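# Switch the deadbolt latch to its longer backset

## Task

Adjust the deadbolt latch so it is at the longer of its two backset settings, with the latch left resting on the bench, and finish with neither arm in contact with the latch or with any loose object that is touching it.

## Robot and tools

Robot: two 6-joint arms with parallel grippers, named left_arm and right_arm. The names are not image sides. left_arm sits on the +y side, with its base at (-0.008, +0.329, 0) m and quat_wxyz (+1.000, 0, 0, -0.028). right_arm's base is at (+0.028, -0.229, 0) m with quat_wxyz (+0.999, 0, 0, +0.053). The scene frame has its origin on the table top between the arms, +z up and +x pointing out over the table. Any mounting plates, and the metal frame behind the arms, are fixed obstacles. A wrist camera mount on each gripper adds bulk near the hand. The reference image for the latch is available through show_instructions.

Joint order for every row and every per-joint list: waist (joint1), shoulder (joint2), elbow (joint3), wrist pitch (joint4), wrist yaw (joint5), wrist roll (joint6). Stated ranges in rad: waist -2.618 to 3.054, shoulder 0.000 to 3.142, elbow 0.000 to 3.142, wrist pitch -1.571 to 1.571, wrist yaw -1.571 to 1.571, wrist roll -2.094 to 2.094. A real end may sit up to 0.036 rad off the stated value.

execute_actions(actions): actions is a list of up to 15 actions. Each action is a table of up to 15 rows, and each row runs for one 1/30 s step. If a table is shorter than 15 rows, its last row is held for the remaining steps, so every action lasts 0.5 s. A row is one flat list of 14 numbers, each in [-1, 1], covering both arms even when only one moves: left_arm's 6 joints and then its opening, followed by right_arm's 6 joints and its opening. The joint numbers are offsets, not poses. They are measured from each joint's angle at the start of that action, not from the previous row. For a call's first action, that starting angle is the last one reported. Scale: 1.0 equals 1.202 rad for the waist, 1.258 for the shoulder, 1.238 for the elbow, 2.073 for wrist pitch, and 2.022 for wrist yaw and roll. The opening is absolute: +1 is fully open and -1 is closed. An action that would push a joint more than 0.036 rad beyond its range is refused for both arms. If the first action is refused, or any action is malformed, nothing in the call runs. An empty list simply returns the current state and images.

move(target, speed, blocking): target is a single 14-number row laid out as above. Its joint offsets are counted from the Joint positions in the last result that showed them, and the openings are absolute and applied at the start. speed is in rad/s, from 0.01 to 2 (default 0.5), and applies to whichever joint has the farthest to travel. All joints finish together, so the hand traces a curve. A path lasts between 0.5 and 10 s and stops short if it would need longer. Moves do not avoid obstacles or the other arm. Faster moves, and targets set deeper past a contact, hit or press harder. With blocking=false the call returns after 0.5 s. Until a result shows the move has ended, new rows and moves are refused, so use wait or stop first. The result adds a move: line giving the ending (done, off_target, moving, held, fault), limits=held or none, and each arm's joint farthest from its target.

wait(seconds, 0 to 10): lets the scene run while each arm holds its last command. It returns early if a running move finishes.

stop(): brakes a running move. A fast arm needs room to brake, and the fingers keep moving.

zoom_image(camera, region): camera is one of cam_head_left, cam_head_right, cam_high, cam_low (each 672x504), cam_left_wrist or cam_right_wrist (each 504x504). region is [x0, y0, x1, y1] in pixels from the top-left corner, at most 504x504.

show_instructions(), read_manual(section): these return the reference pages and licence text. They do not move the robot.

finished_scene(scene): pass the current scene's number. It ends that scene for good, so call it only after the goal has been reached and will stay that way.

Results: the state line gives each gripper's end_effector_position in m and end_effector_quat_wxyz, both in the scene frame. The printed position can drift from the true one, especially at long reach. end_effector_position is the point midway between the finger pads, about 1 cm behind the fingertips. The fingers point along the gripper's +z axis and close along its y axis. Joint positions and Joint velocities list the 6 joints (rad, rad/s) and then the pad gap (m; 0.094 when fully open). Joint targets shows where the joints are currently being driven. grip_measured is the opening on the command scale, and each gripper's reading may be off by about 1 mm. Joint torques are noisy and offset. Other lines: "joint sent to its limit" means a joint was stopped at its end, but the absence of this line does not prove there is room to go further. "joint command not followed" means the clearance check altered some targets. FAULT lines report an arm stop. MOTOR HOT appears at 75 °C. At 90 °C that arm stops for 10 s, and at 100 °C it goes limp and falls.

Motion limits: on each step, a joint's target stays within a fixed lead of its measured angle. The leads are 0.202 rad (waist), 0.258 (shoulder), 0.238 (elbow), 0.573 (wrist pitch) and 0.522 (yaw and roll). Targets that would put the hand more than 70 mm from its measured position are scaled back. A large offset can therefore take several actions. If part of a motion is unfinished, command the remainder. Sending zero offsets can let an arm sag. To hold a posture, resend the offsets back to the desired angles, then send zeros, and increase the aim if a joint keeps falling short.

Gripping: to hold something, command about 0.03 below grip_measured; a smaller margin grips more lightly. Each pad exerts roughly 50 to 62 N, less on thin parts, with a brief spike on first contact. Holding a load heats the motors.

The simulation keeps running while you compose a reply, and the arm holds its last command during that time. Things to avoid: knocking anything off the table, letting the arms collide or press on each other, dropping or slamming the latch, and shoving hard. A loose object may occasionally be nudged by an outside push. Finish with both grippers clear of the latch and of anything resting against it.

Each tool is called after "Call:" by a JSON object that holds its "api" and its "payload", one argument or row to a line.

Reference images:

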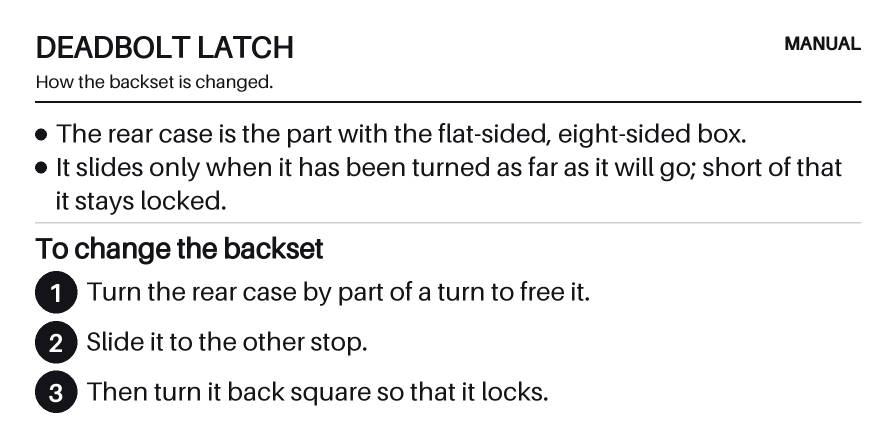

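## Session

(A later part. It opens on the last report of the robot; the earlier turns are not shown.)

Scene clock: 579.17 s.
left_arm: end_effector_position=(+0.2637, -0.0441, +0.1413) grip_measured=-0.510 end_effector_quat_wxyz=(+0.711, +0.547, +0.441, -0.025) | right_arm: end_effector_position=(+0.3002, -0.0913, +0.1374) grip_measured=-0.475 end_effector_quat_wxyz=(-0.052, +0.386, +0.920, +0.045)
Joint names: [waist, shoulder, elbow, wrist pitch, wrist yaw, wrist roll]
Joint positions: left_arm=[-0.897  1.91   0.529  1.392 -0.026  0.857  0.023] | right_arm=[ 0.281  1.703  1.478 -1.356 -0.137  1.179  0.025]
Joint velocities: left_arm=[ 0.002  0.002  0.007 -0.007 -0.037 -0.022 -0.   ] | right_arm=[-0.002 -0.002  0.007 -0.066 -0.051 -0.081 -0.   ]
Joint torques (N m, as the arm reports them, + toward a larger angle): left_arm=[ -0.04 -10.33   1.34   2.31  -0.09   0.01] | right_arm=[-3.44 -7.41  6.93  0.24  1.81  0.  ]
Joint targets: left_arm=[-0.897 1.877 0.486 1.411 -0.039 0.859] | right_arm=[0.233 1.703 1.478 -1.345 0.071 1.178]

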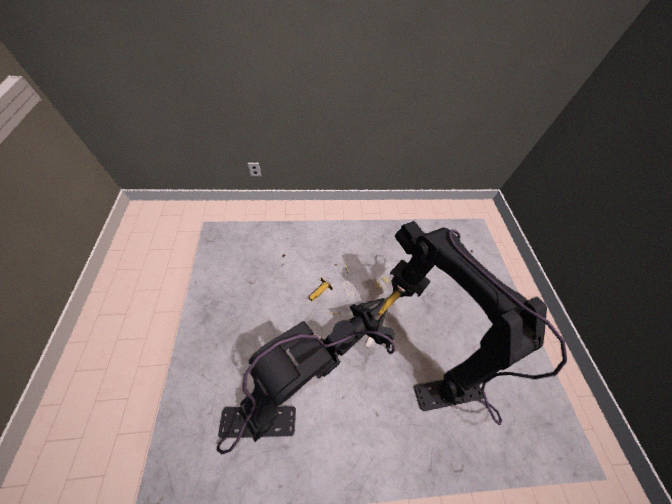

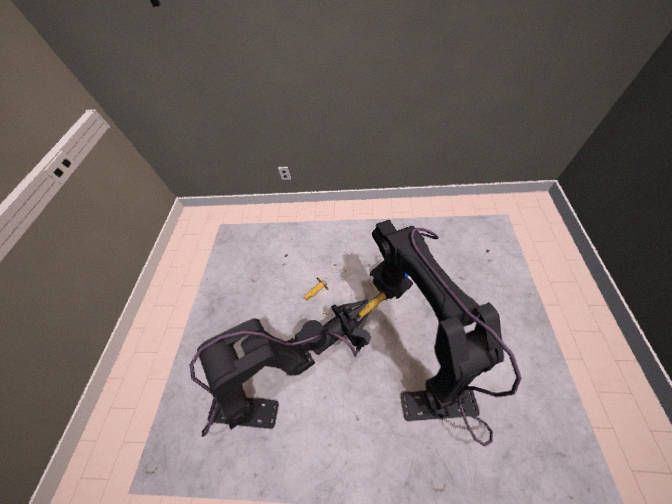

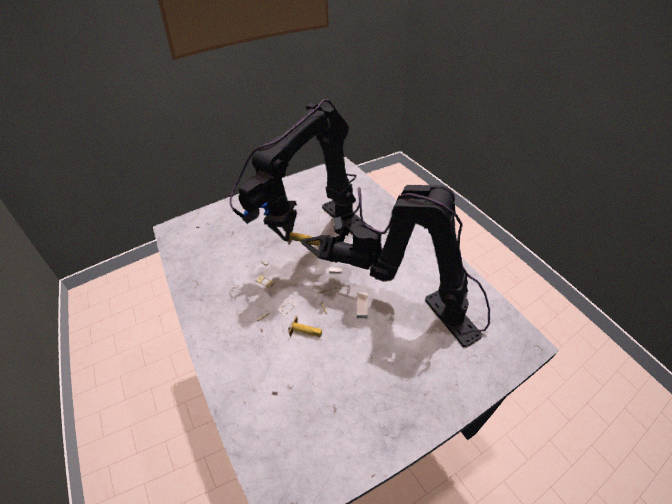

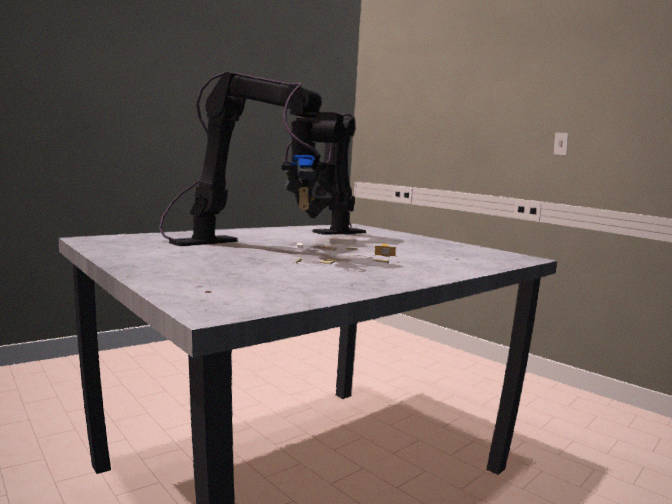

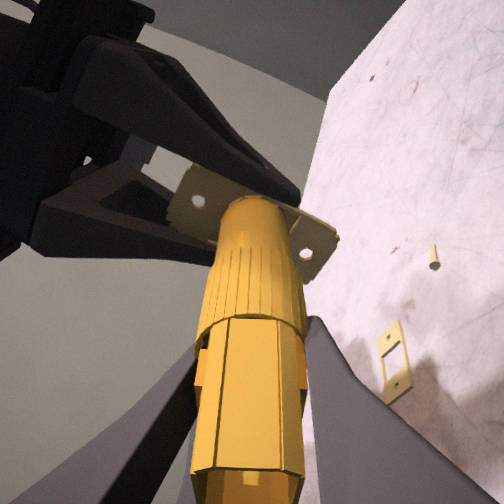

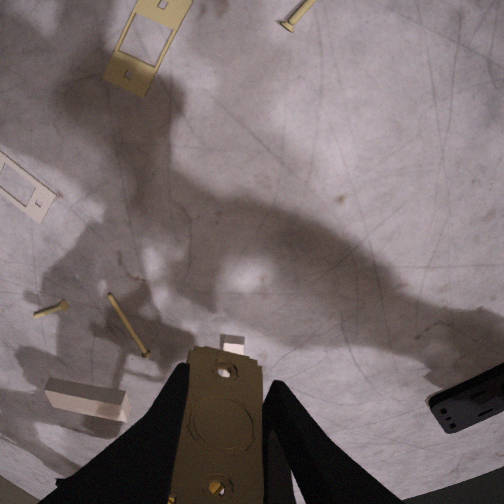

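Call:
{"api": "execute_actions", "payload": {
  "actions": [
    [[0,-0.03,-0.035,0.005,0,0,-1,-0.04,0,0,0,0.1,0,-1]],
    [[0,-0.03,-0.035,0,0,0,-1,-0.04,0,0,0,0.1,0,-1]]
  ]
}}

Scene clock: 585.13 s.
left_arm: end_effector_position=(+0.2621, -0.0452, +0.1415) grip_measured=-0.510 end_effector_quat_wxyz=(+0.709, +0.549, +0.441, -0.032) | right_arm: end_effector_position=(+0.2981, -0.0923, +0.1374) grip_measured=-0.475 end_effector_quat_wxyz=(-0.055, +0.388, +0.919, +0.041)
Joint names: [waist, shoulder, elbow, wrist pitch, wrist yaw, wrist roll]
Joint positions: left_arm=[-0.897  1.903  0.529  1.382 -0.016  0.849  0.023] | right_arm=[ 0.281  1.703  1.478 -1.366 -0.136  1.184  0.025]
Joint velocities: left_arm=[-0.002 -0.022 -0.002 -0.066 -0.051 -0.007  0.001] | right_arm=[-0.027  0.002 -0.017 -0.051 -0.007  0.037 -0.   ]
Joint torques (N m, as the arm reports them, + toward a larger angle): left_arm=[ -0.04 -10.2    1.35   2.24  -0.08   0.  ] | right_arm=[-3.29 -7.4   6.8   0.15  1.74 -0.02]
Joint targets: left_arm=[-0.897 1.872 0.486 1.392 -0.020 0.854] | right_arm=[0.233 1.703 1.478 -1.362 0.065 1.181]

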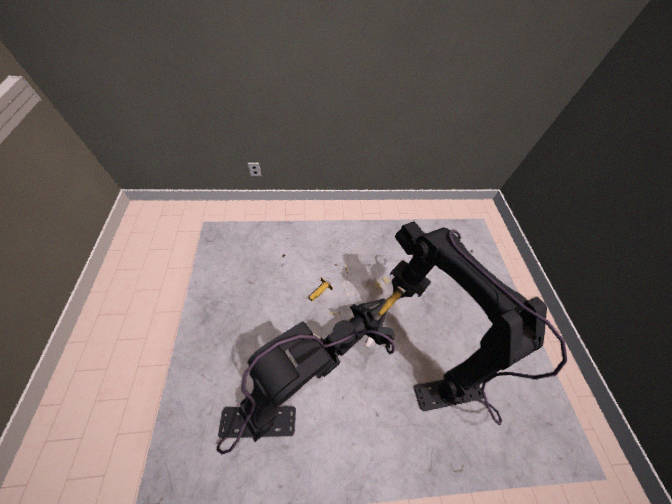

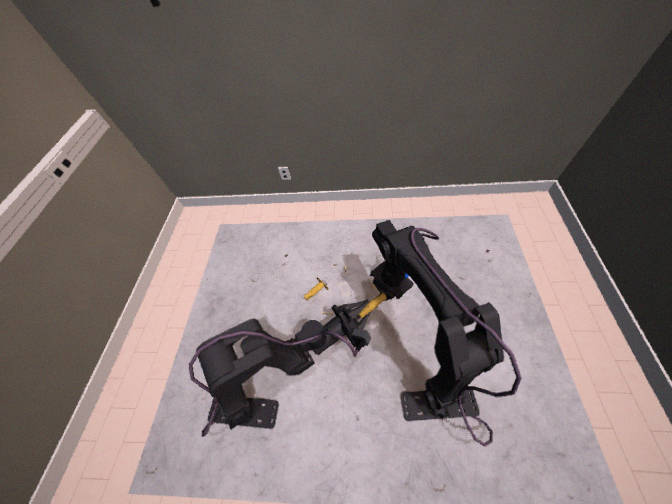

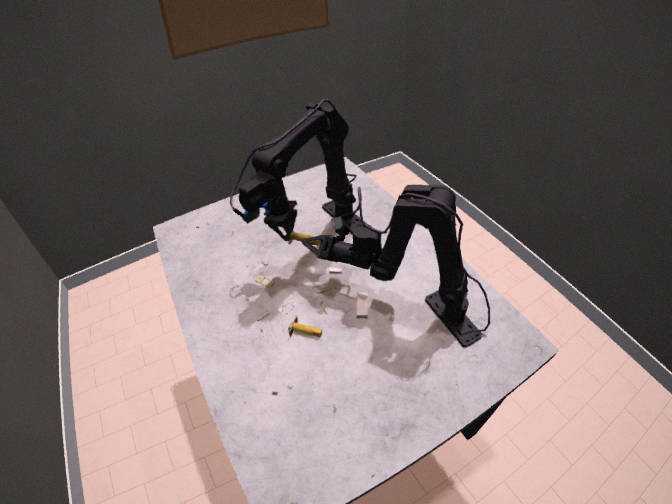

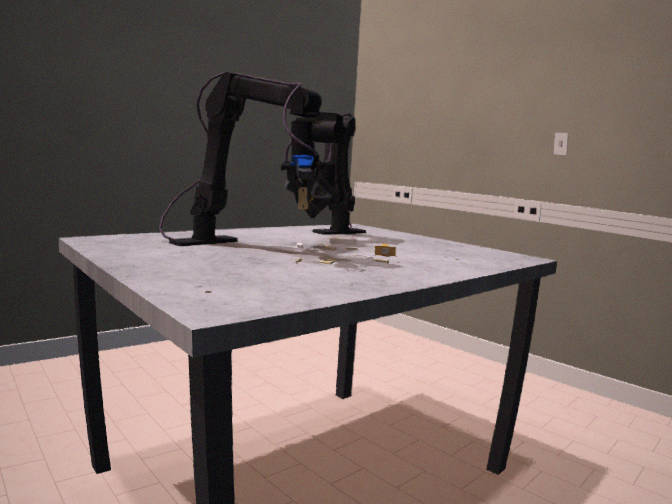

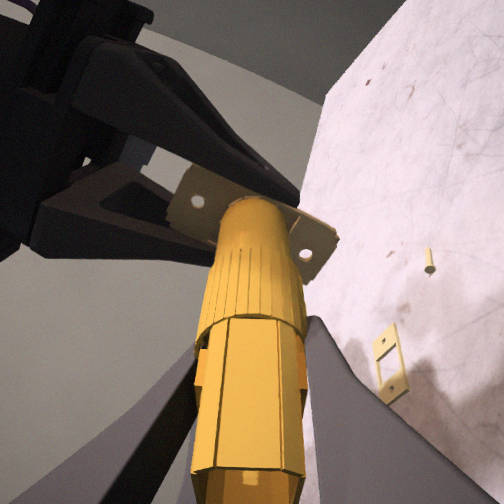

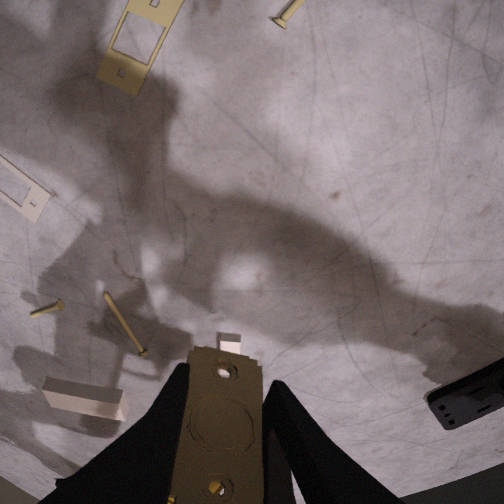

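At the stop. Ease pull to light tension and turn back.

Call:
{"api": "execute_actions", "payload": {
  "actions": [
    [[0,-0.01,-0.01,0.005,0,0,-1,-0.015,0,0,0,0.03,0,-1]],
    [[0,0,0.005,0,0,-0.07,-1,0,0,0,0,0.02,0,-1]],
    [[0,0,0,0,0,-0.07,-1,0,0,0,0,0.02,0,-1]],
    [[0,0,0,0,0,-0.07,-1,0,0,0,0,0.02,0,-1]]
  ]
}}

Scene clock: 591.27 s.
left_arm: end_effector_position=(+0.2606, -0.0462, +0.1402) grip_measured=-0.510 end_effector_quat_wxyz=(+0.690, +0.466, +0.530, -0.160) | right_arm: end_effector_position=(+0.2975, -0.0909, +0.1376) grip_measured=-0.475 end_effector_quat_wxyz=(-0.059, +0.391, +0.917, +0.044)
Joint names: [waist, shoulder, elbow, wrist pitch, wrist yaw, wrist roll]
Joint positions: left_arm=[-0.897  1.903  0.529  1.376 -0.005  0.494  0.023] | right_arm=[ 0.281  1.703  1.478 -1.366 -0.145  1.19   0.025]
Joint velocities: left_arm=[-0.012  0.012 -0.022 -0.051 -0.007 -0.022  0.   ] | right_arm=[-0.022 -0.002  0.007  0.095 -0.051  0.095 -0.   ]
Joint torques (N m, as the arm reports them, + toward a larger angle): left_arm=[ 0.02 -7.62  5.06  2.16 -0.05 -0.21] | right_arm=[-0.05 -7.35  6.77  0.09  0.3   0.01]
Joint targets: left_arm=[-0.897 1.903 0.529 1.378 -0.008 0.470] | right_arm=[0.281 1.703 1.478 -1.366 -0.105 1.186]

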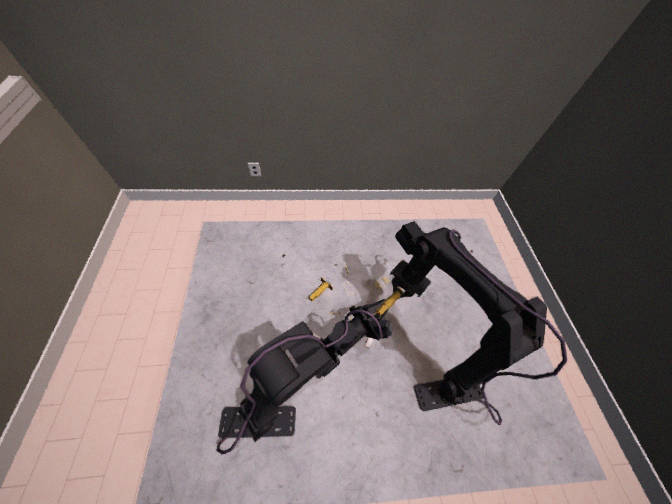

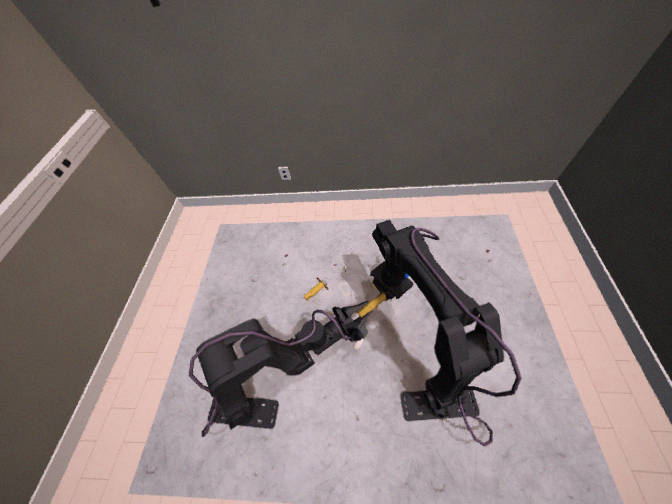

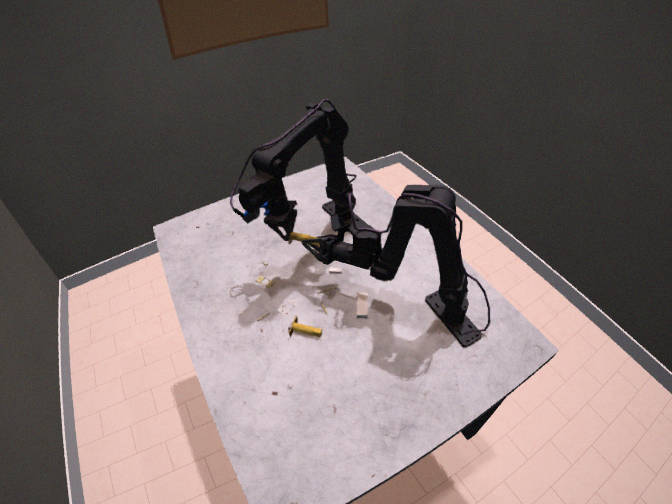

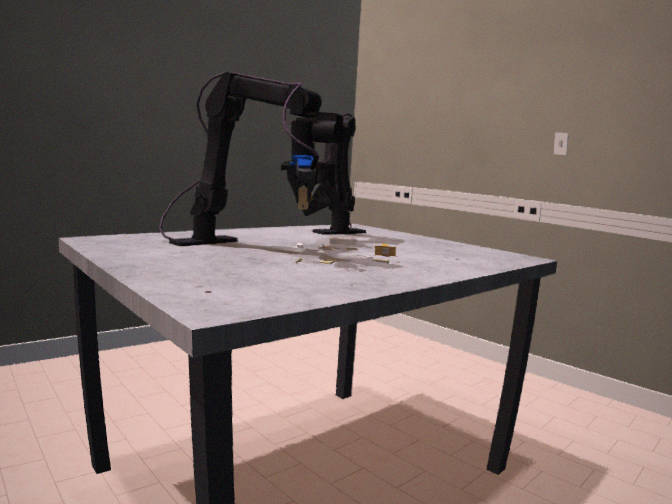

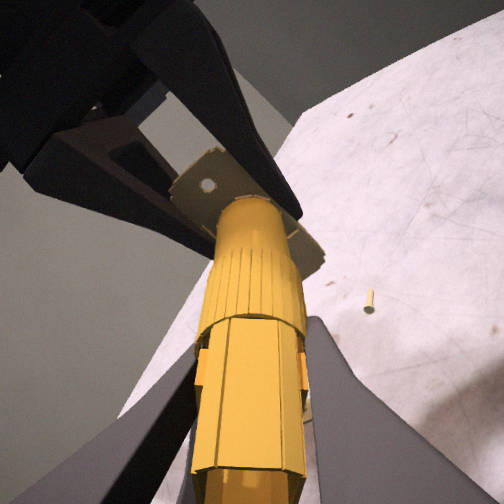

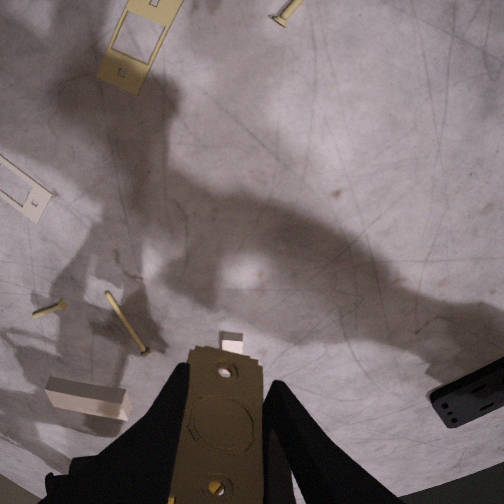

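Turns easily.

Call:
{"api": "execute_actions", "payload": {
  "actions": [
    [[0,0,0.004,0,0,-0.085,-1,0,0,0,0,0.015,0,-1]],
    [[0,0,0,0,0,-0.085,-1,0,0,0,0,0,0,-1]],
    [[0,0,0,0,0,-0.085,-1,0,0,0,0,0,0,-1]],
    [[0,0,0,0,0,-0.03,-1,0,0,0,0,0,0,-1]]
  ]
}}

Scene clock: 596.93 s.
left_arm: end_effector_position=(+0.2601, -0.0466, +0.1393) grip_measured=-0.510 end_effector_quat_wxyz=(+0.629, +0.326, +0.628, -0.323) | right_arm: end_effector_position=(+0.2997, -0.0888, +0.1377) grip_measured=-0.475 end_effector_quat_wxyz=(-0.057, +0.397, +0.915, +0.050)
Joint names: [waist, shoulder, elbow, wrist pitch, wrist yaw, wrist roll]
Joint positions: left_arm=[-0.897  1.903  0.529  1.373 -0.002  0.004  0.023] | right_arm=[ 0.281  1.703  1.478 -1.355 -0.151  1.204  0.025]
Joint velocities: left_arm=[-0.007  0.012 -0.002  0.022 -0.037 -0.022 -0.001] | right_arm=[-0.002 -0.012 -0.002 -0.11   0.037 -0.081  0.   ]
Joint torques (N m, as the arm reports them, + toward a larger angle): left_arm=[-0.03 -7.58  5.01  2.13 -0.01 -0.18] | right_arm=[ 0.11 -7.41  6.78  0.09 -0.1   0.03]
Joint targets: left_arm=[-0.897 1.903 0.529 1.373 -0.002 -0.013] | right_arm=[0.281 1.703 1.478 -1.356 -0.151 1.202]

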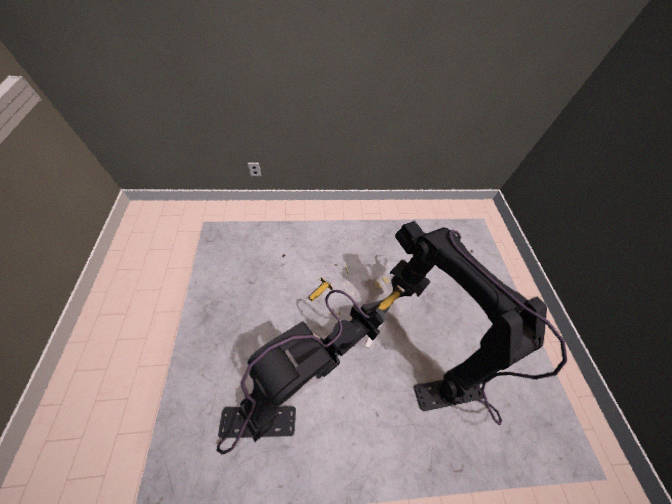

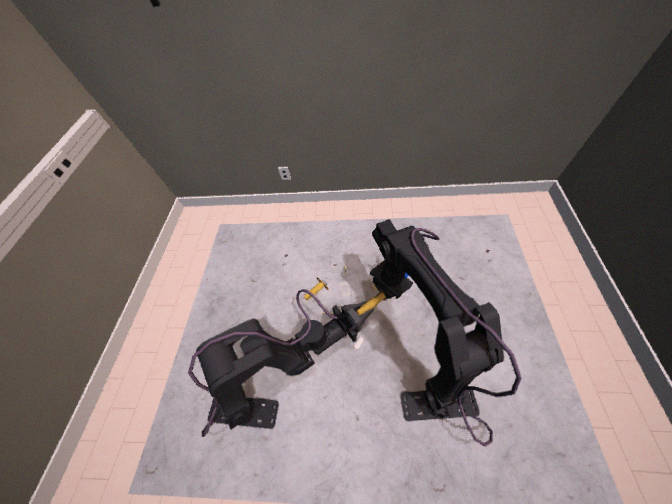

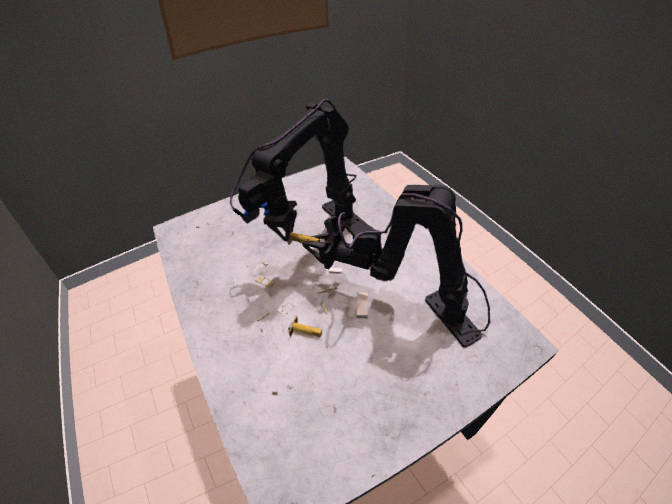

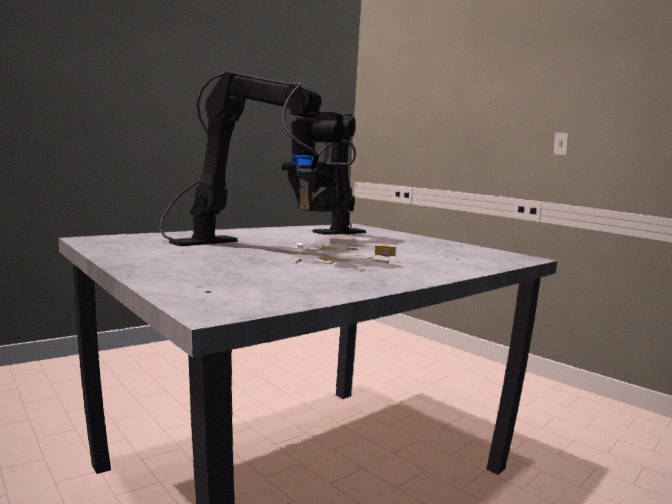

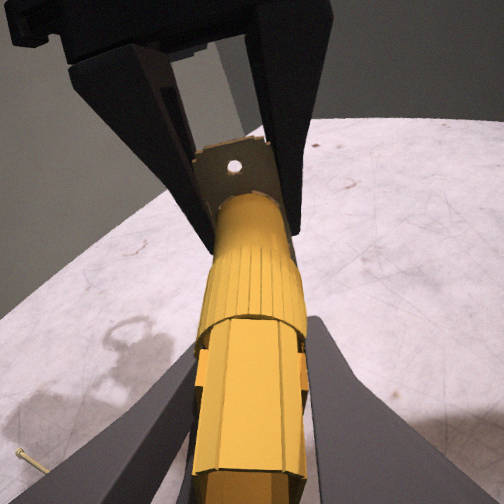

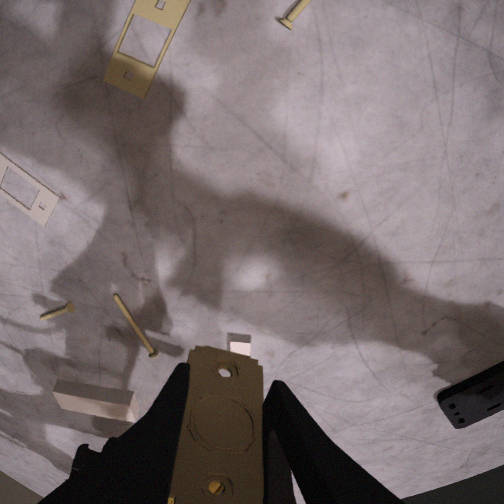

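Call:
{"api": "execute_actions", "payload": {
  "actions": [
    [[0,0,0.004,0,0,-0.04,-1,0,0,0,0,0,0,-1]],
    [[0,0,0,0,0,-0.04,-1,0,0,0,0,0,0,-1]]
  ]
}}

Scene clock: 601.80 s.
left_arm: end_effector_position=(+0.2601, -0.0466, +0.1393) grip_measured=-0.510 end_effector_quat_wxyz=(+0.607, +0.285, +0.648, -0.362) | right_arm: end_effector_position=(+0.3005, -0.0883, +0.1377) grip_measured=-0.475 end_effector_quat_wxyz=(-0.056, +0.398, +0.914, +0.051)
Joint names: [waist, shoulder, elbow, wrist pitch, wrist yaw, wrist roll]
Joint positions: left_arm=[-0.897  1.903  0.529  1.373 -0.002 -0.123  0.023] | right_arm=[ 0.281  1.703  1.478 -1.351 -0.152  1.207  0.025]
Joint velocities: left_arm=[-0.007 -0.027 -0.002  0.007 -0.007  0.007 -0.   ] | right_arm=[ 0.007  0.017 -0.007 -0.066  0.022 -0.139  0.001]
Joint torques (N m, as the arm reports them, + toward a larger angle): left_arm=[-0.01 -7.53  5.06  2.11 -0.02 -0.15] | right_arm=[ 0.02 -7.23  6.93  0.07 -0.09  0.03]
Joint targets: left_arm=[-0.897 1.903 0.529 1.373 -0.002 -0.141] | right_arm=[0.281 1.703 1.478 -1.353 -0.152 1.206]

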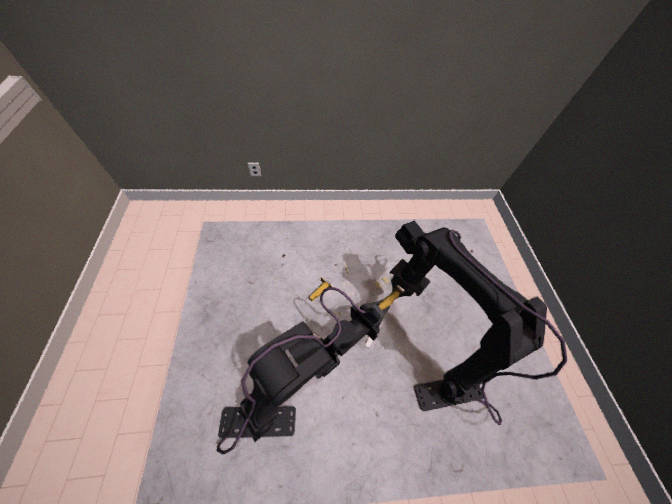

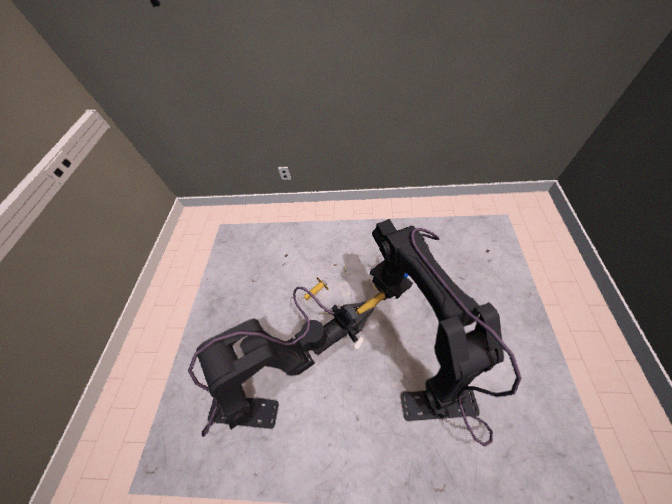

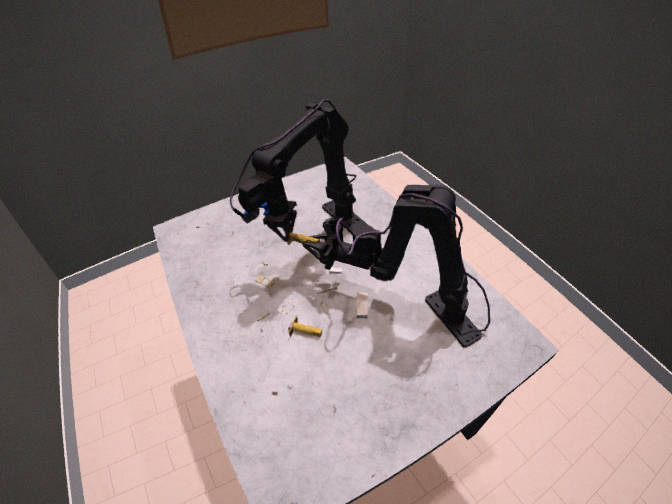

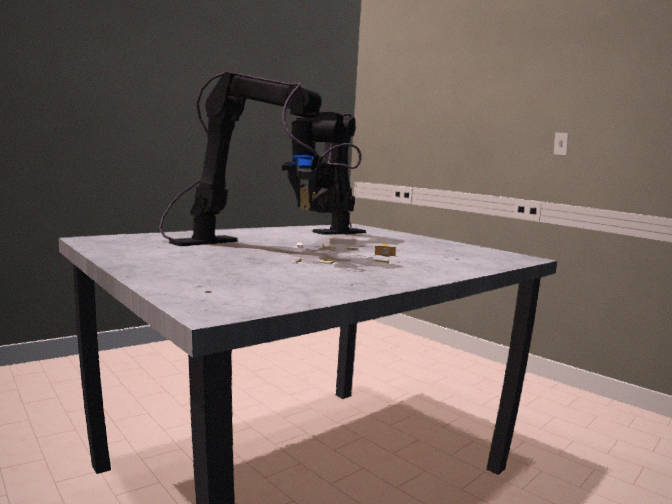

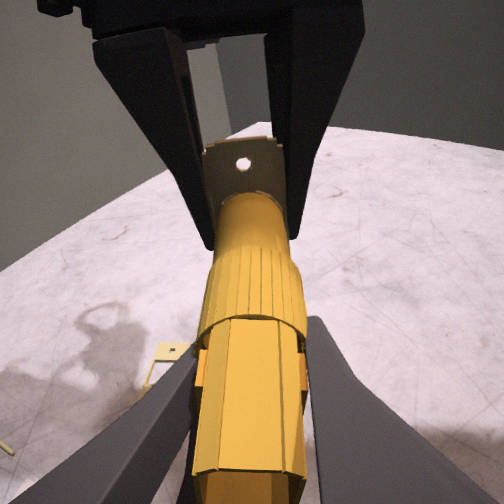

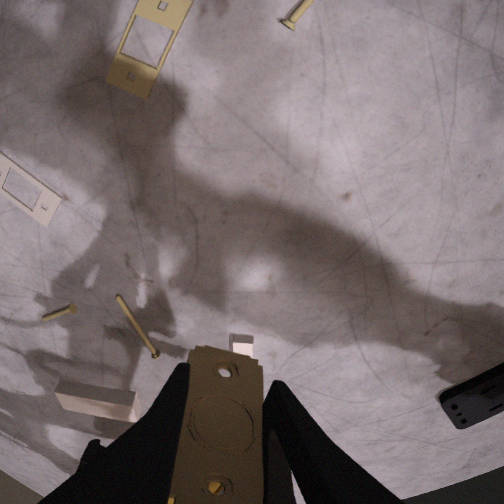

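Call:
{"api": "execute_actions", "payload": {
  "actions": [
    [[0,0,0.004,0,0,-0.03,-1,0,0,0,0,0,0,-1]],
    [[0,0,0,0,0,-0.02,-1,0,0,0,0,0,0,-1]]
  ]
}}

Scene clock: 606.07 s.
left_arm: end_effector_position=(+0.2601, -0.0466, +0.1393) grip_measured=-0.510 end_effector_quat_wxyz=(+0.594, +0.262, +0.657, -0.383) | right_arm: end_effector_position=(+0.3009, -0.0880, +0.1378) grip_measured=-0.475 end_effector_quat_wxyz=(-0.056, +0.399, +0.914, +0.052)
Joint names: [waist, shoulder, elbow, wrist pitch, wrist yaw, wrist roll]
Joint positions: left_arm=[-0.897  1.903  0.529  1.373 -0.002 -0.193  0.023] | right_arm=[ 0.281  1.703  1.478 -1.349 -0.153  1.208  0.025]
Joint velocities: left_arm=[-0.007  0.002  0.007  0.007  0.037  0.007 -0.001] | right_arm=[-0.007 -0.002 -0.002 -0.007 -0.022  0.007 -0.   ]
Joint torques (N m, as the arm reports them, + toward a larger angle): left_arm=[-0.04 -7.55  5.03  2.12 -0.01 -0.16] | right_arm=[ 0.02 -7.34  6.99  0.14 -0.06  0.04]
Joint targets: left_arm=[-0.897 1.903 0.529 1.373 -0.002 -0.208] | right_arm=[0.281 1.703 1.478 -1.350 -0.153 1.208]

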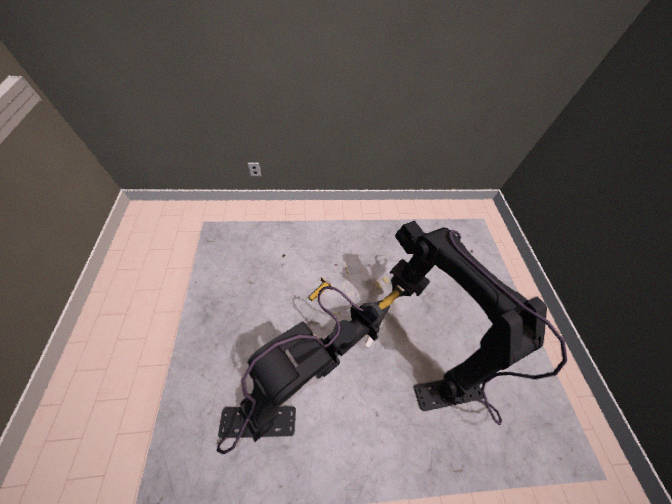

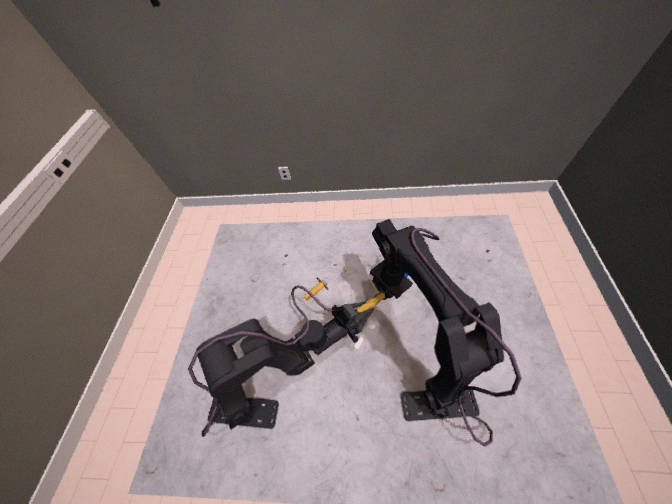

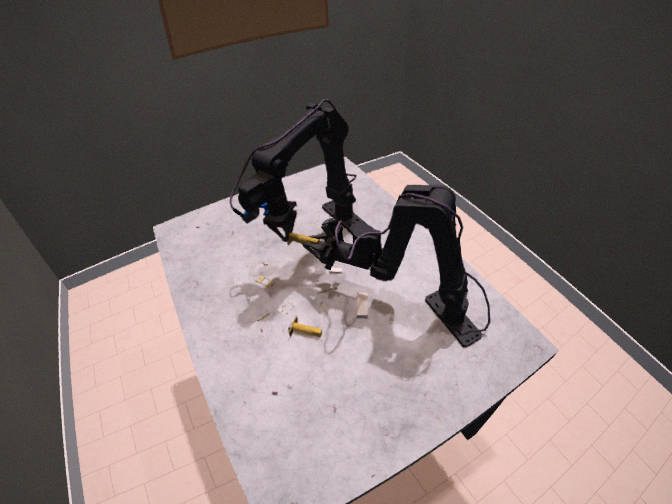

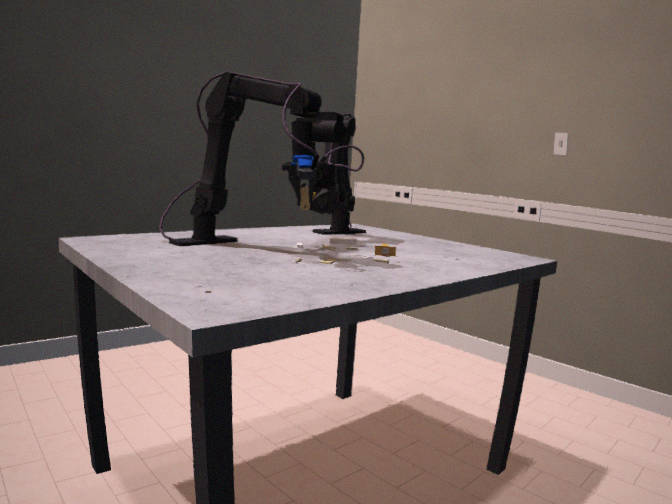

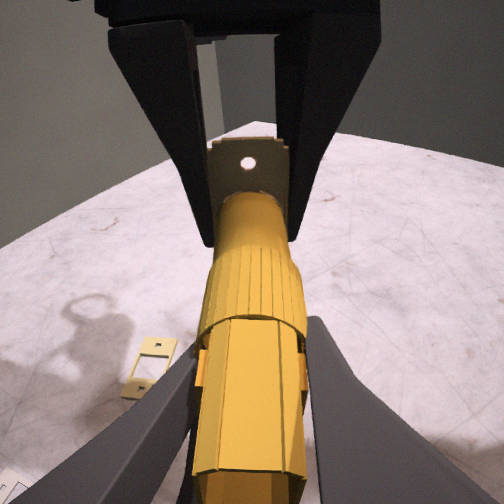

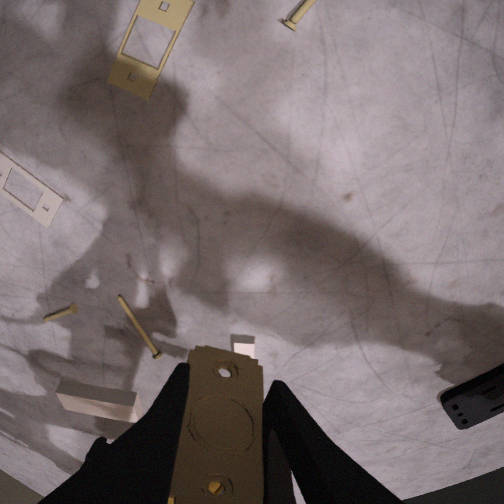

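Call:
{"api": "execute_actions", "payload": {
  "actions": [
    [[0,0,0.004,0,0,-0.03,-1,0,0,0,0,0,0,-1]],
    [[0,0,0,0,0,-0.02,-1,0,0,0,0,0,0,-1]]
  ]
}}

Scene clock: 611.27 s.
left_arm: end_effector_position=(+0.2601, -0.0466, +0.1393) grip_measured=-0.510 end_effector_quat_wxyz=(+0.580, +0.239, +0.666, -0.404) | right_arm: end_effector_position=(+0.3014, -0.0876, +0.1378) grip_measured=-0.475 end_effector_quat_wxyz=(-0.055, +0.399, +0.914, +0.053)
Joint names: [waist, shoulder, elbow, wrist pitch, wrist yaw, wrist roll]
Joint positions: left_arm=[-0.897  1.903  0.529  1.373 -0.002 -0.265  0.023] | right_arm=[ 0.281  1.703  1.478 -1.346 -0.154  1.209  0.025]
Joint velocities: left_arm=[ 0.007  0.002 -0.007 -0.051  0.051 -0.037 -0.   ] | right_arm=[ 0.012 -0.012 -0.012 -0.037  0.037  0.081  0.001]
Joint torques (N m, as the arm reports them, + toward a larger angle): left_arm=[-0.01 -7.56  5.03  2.12  0.   -0.1 ] | right_arm=[-0.06 -7.31  6.96  0.12 -0.07  0.04]
Joint targets: left_arm=[-0.897 1.903 0.529 1.373 -0.002 -0.279] | right_arm=[0.281 1.703 1.478 -1.347 -0.154 1.209]

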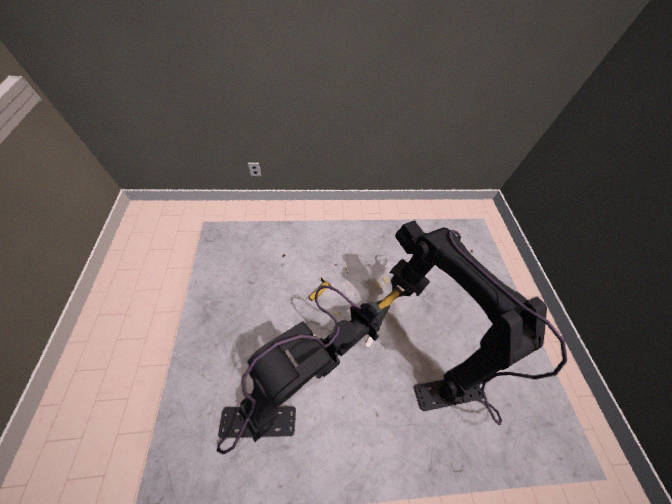

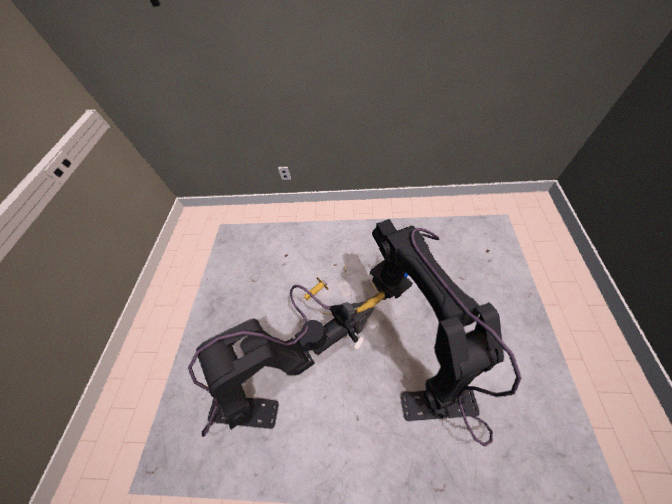

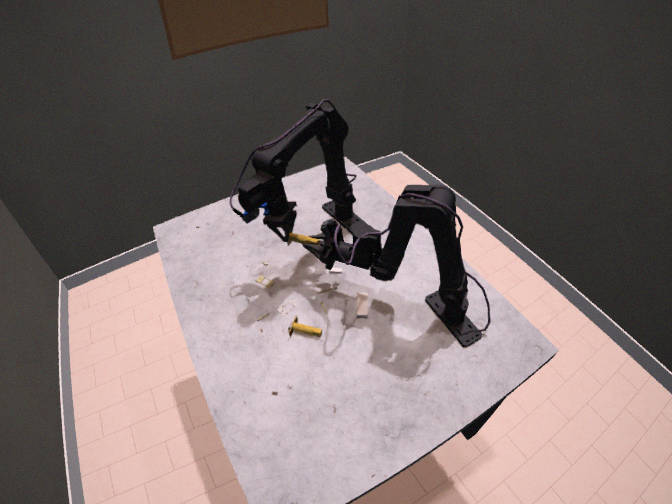

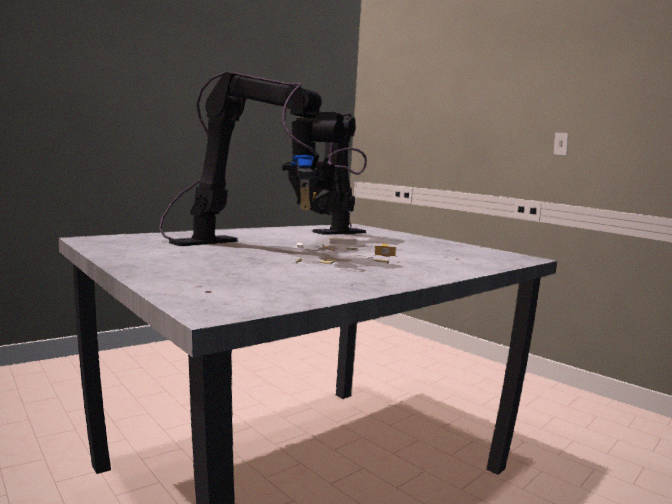

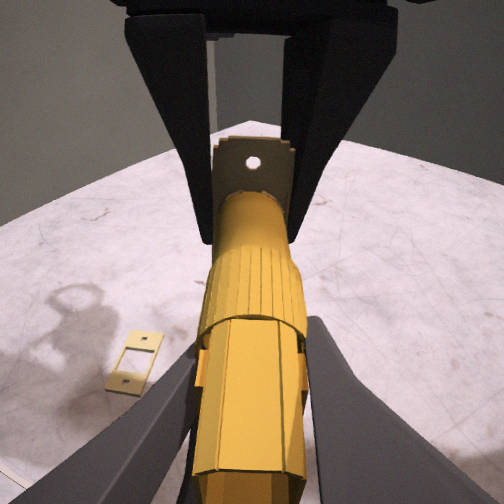

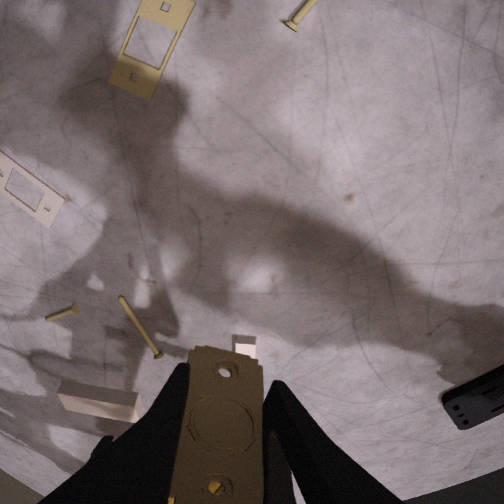

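Call:
{"api": "execute_actions", "payload": {
  "actions": [
    [[0,0,0.004,0,0,-0.03,-1,0,0,0,0,0,0,-1]],
    [[0,0,0,0,0,-0.03,-1,0,0,0,0,0,0,-1]]
  ]
}}

Scene clock: 615.60 s.
left_arm: end_effector_position=(+0.2600, -0.0467, +0.1394) grip_measured=-0.510 end_effector_quat_wxyz=(+0.567, +0.218, +0.673, -0.422) | right_arm: end_effector_position=(+0.3015, -0.0875, +0.1378) grip_measured=-0.475 end_effector_quat_wxyz=(-0.055, +0.403, +0.912, +0.054)
Joint names: [waist, shoulder, elbow, wrist pitch, wrist yaw, wrist roll]
Joint positions: left_arm=[-0.897  1.903  0.529  1.373 -0.001 -0.325  0.023] | right_arm=[ 0.281  1.703  1.478 -1.346 -0.154  1.218  0.025]
Joint velocities: left_arm=[-0.012 -0.022 -0.002  0.037  0.007  0.007 -0.001] | right_arm=[ 0.002 -0.007 -0.012 -0.037 -0.066 -0.007 -0.   ]
Joint torques (N m, as the arm reports them, + toward a larger angle): left_arm=[-0.01 -7.52  5.04  2.12 -0.01 -0.38] | right_arm=[-0.15 -7.33  7.    0.11 -0.06 -0.05]
Joint targets: left_arm=[-0.897 1.903 0.529 1.373 -0.002 -0.363] | right_arm=[0.281 1.703 1.478 -1.346 -0.154 1.212]

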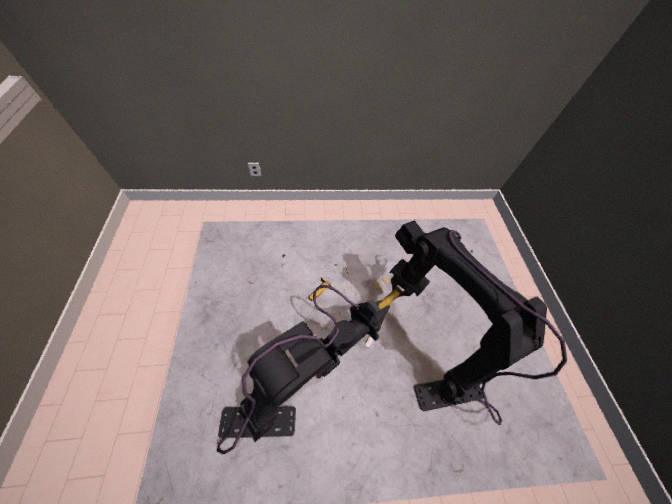

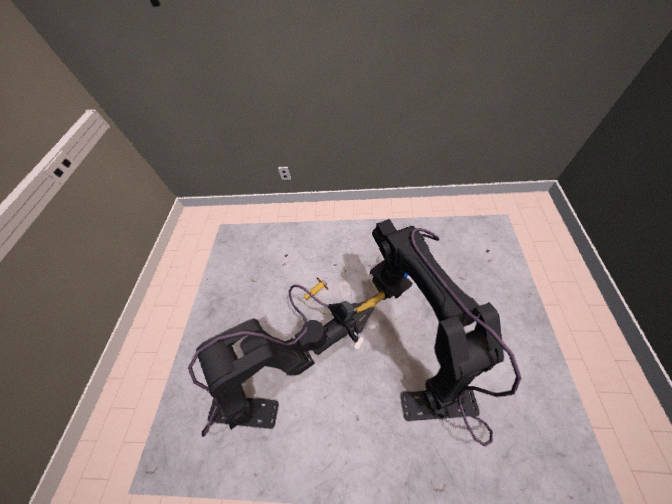

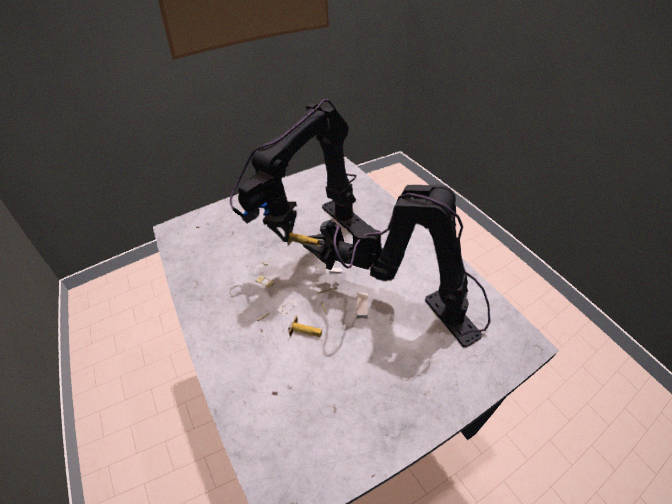

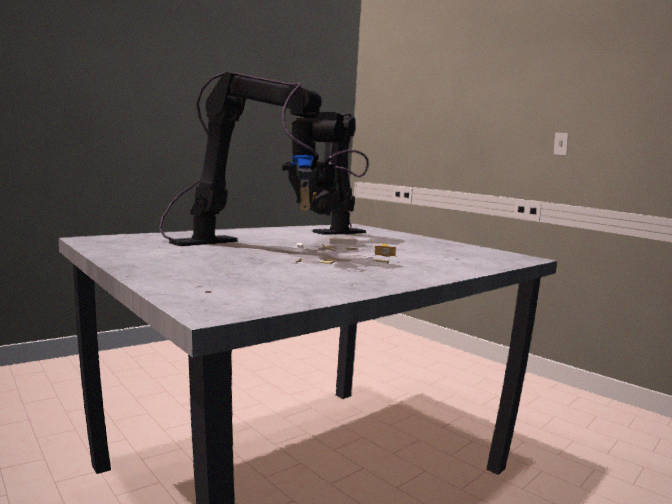

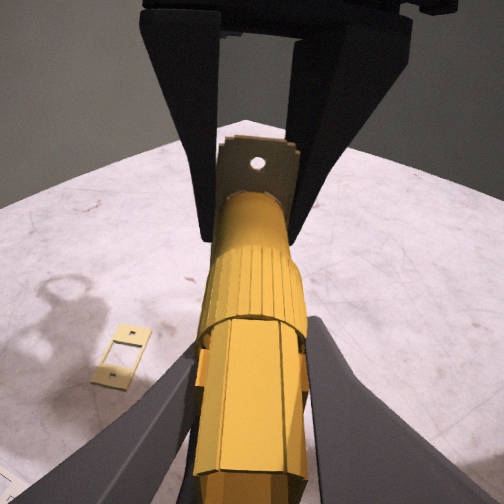

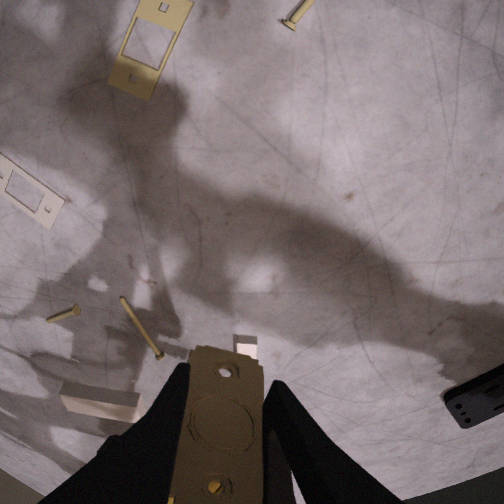

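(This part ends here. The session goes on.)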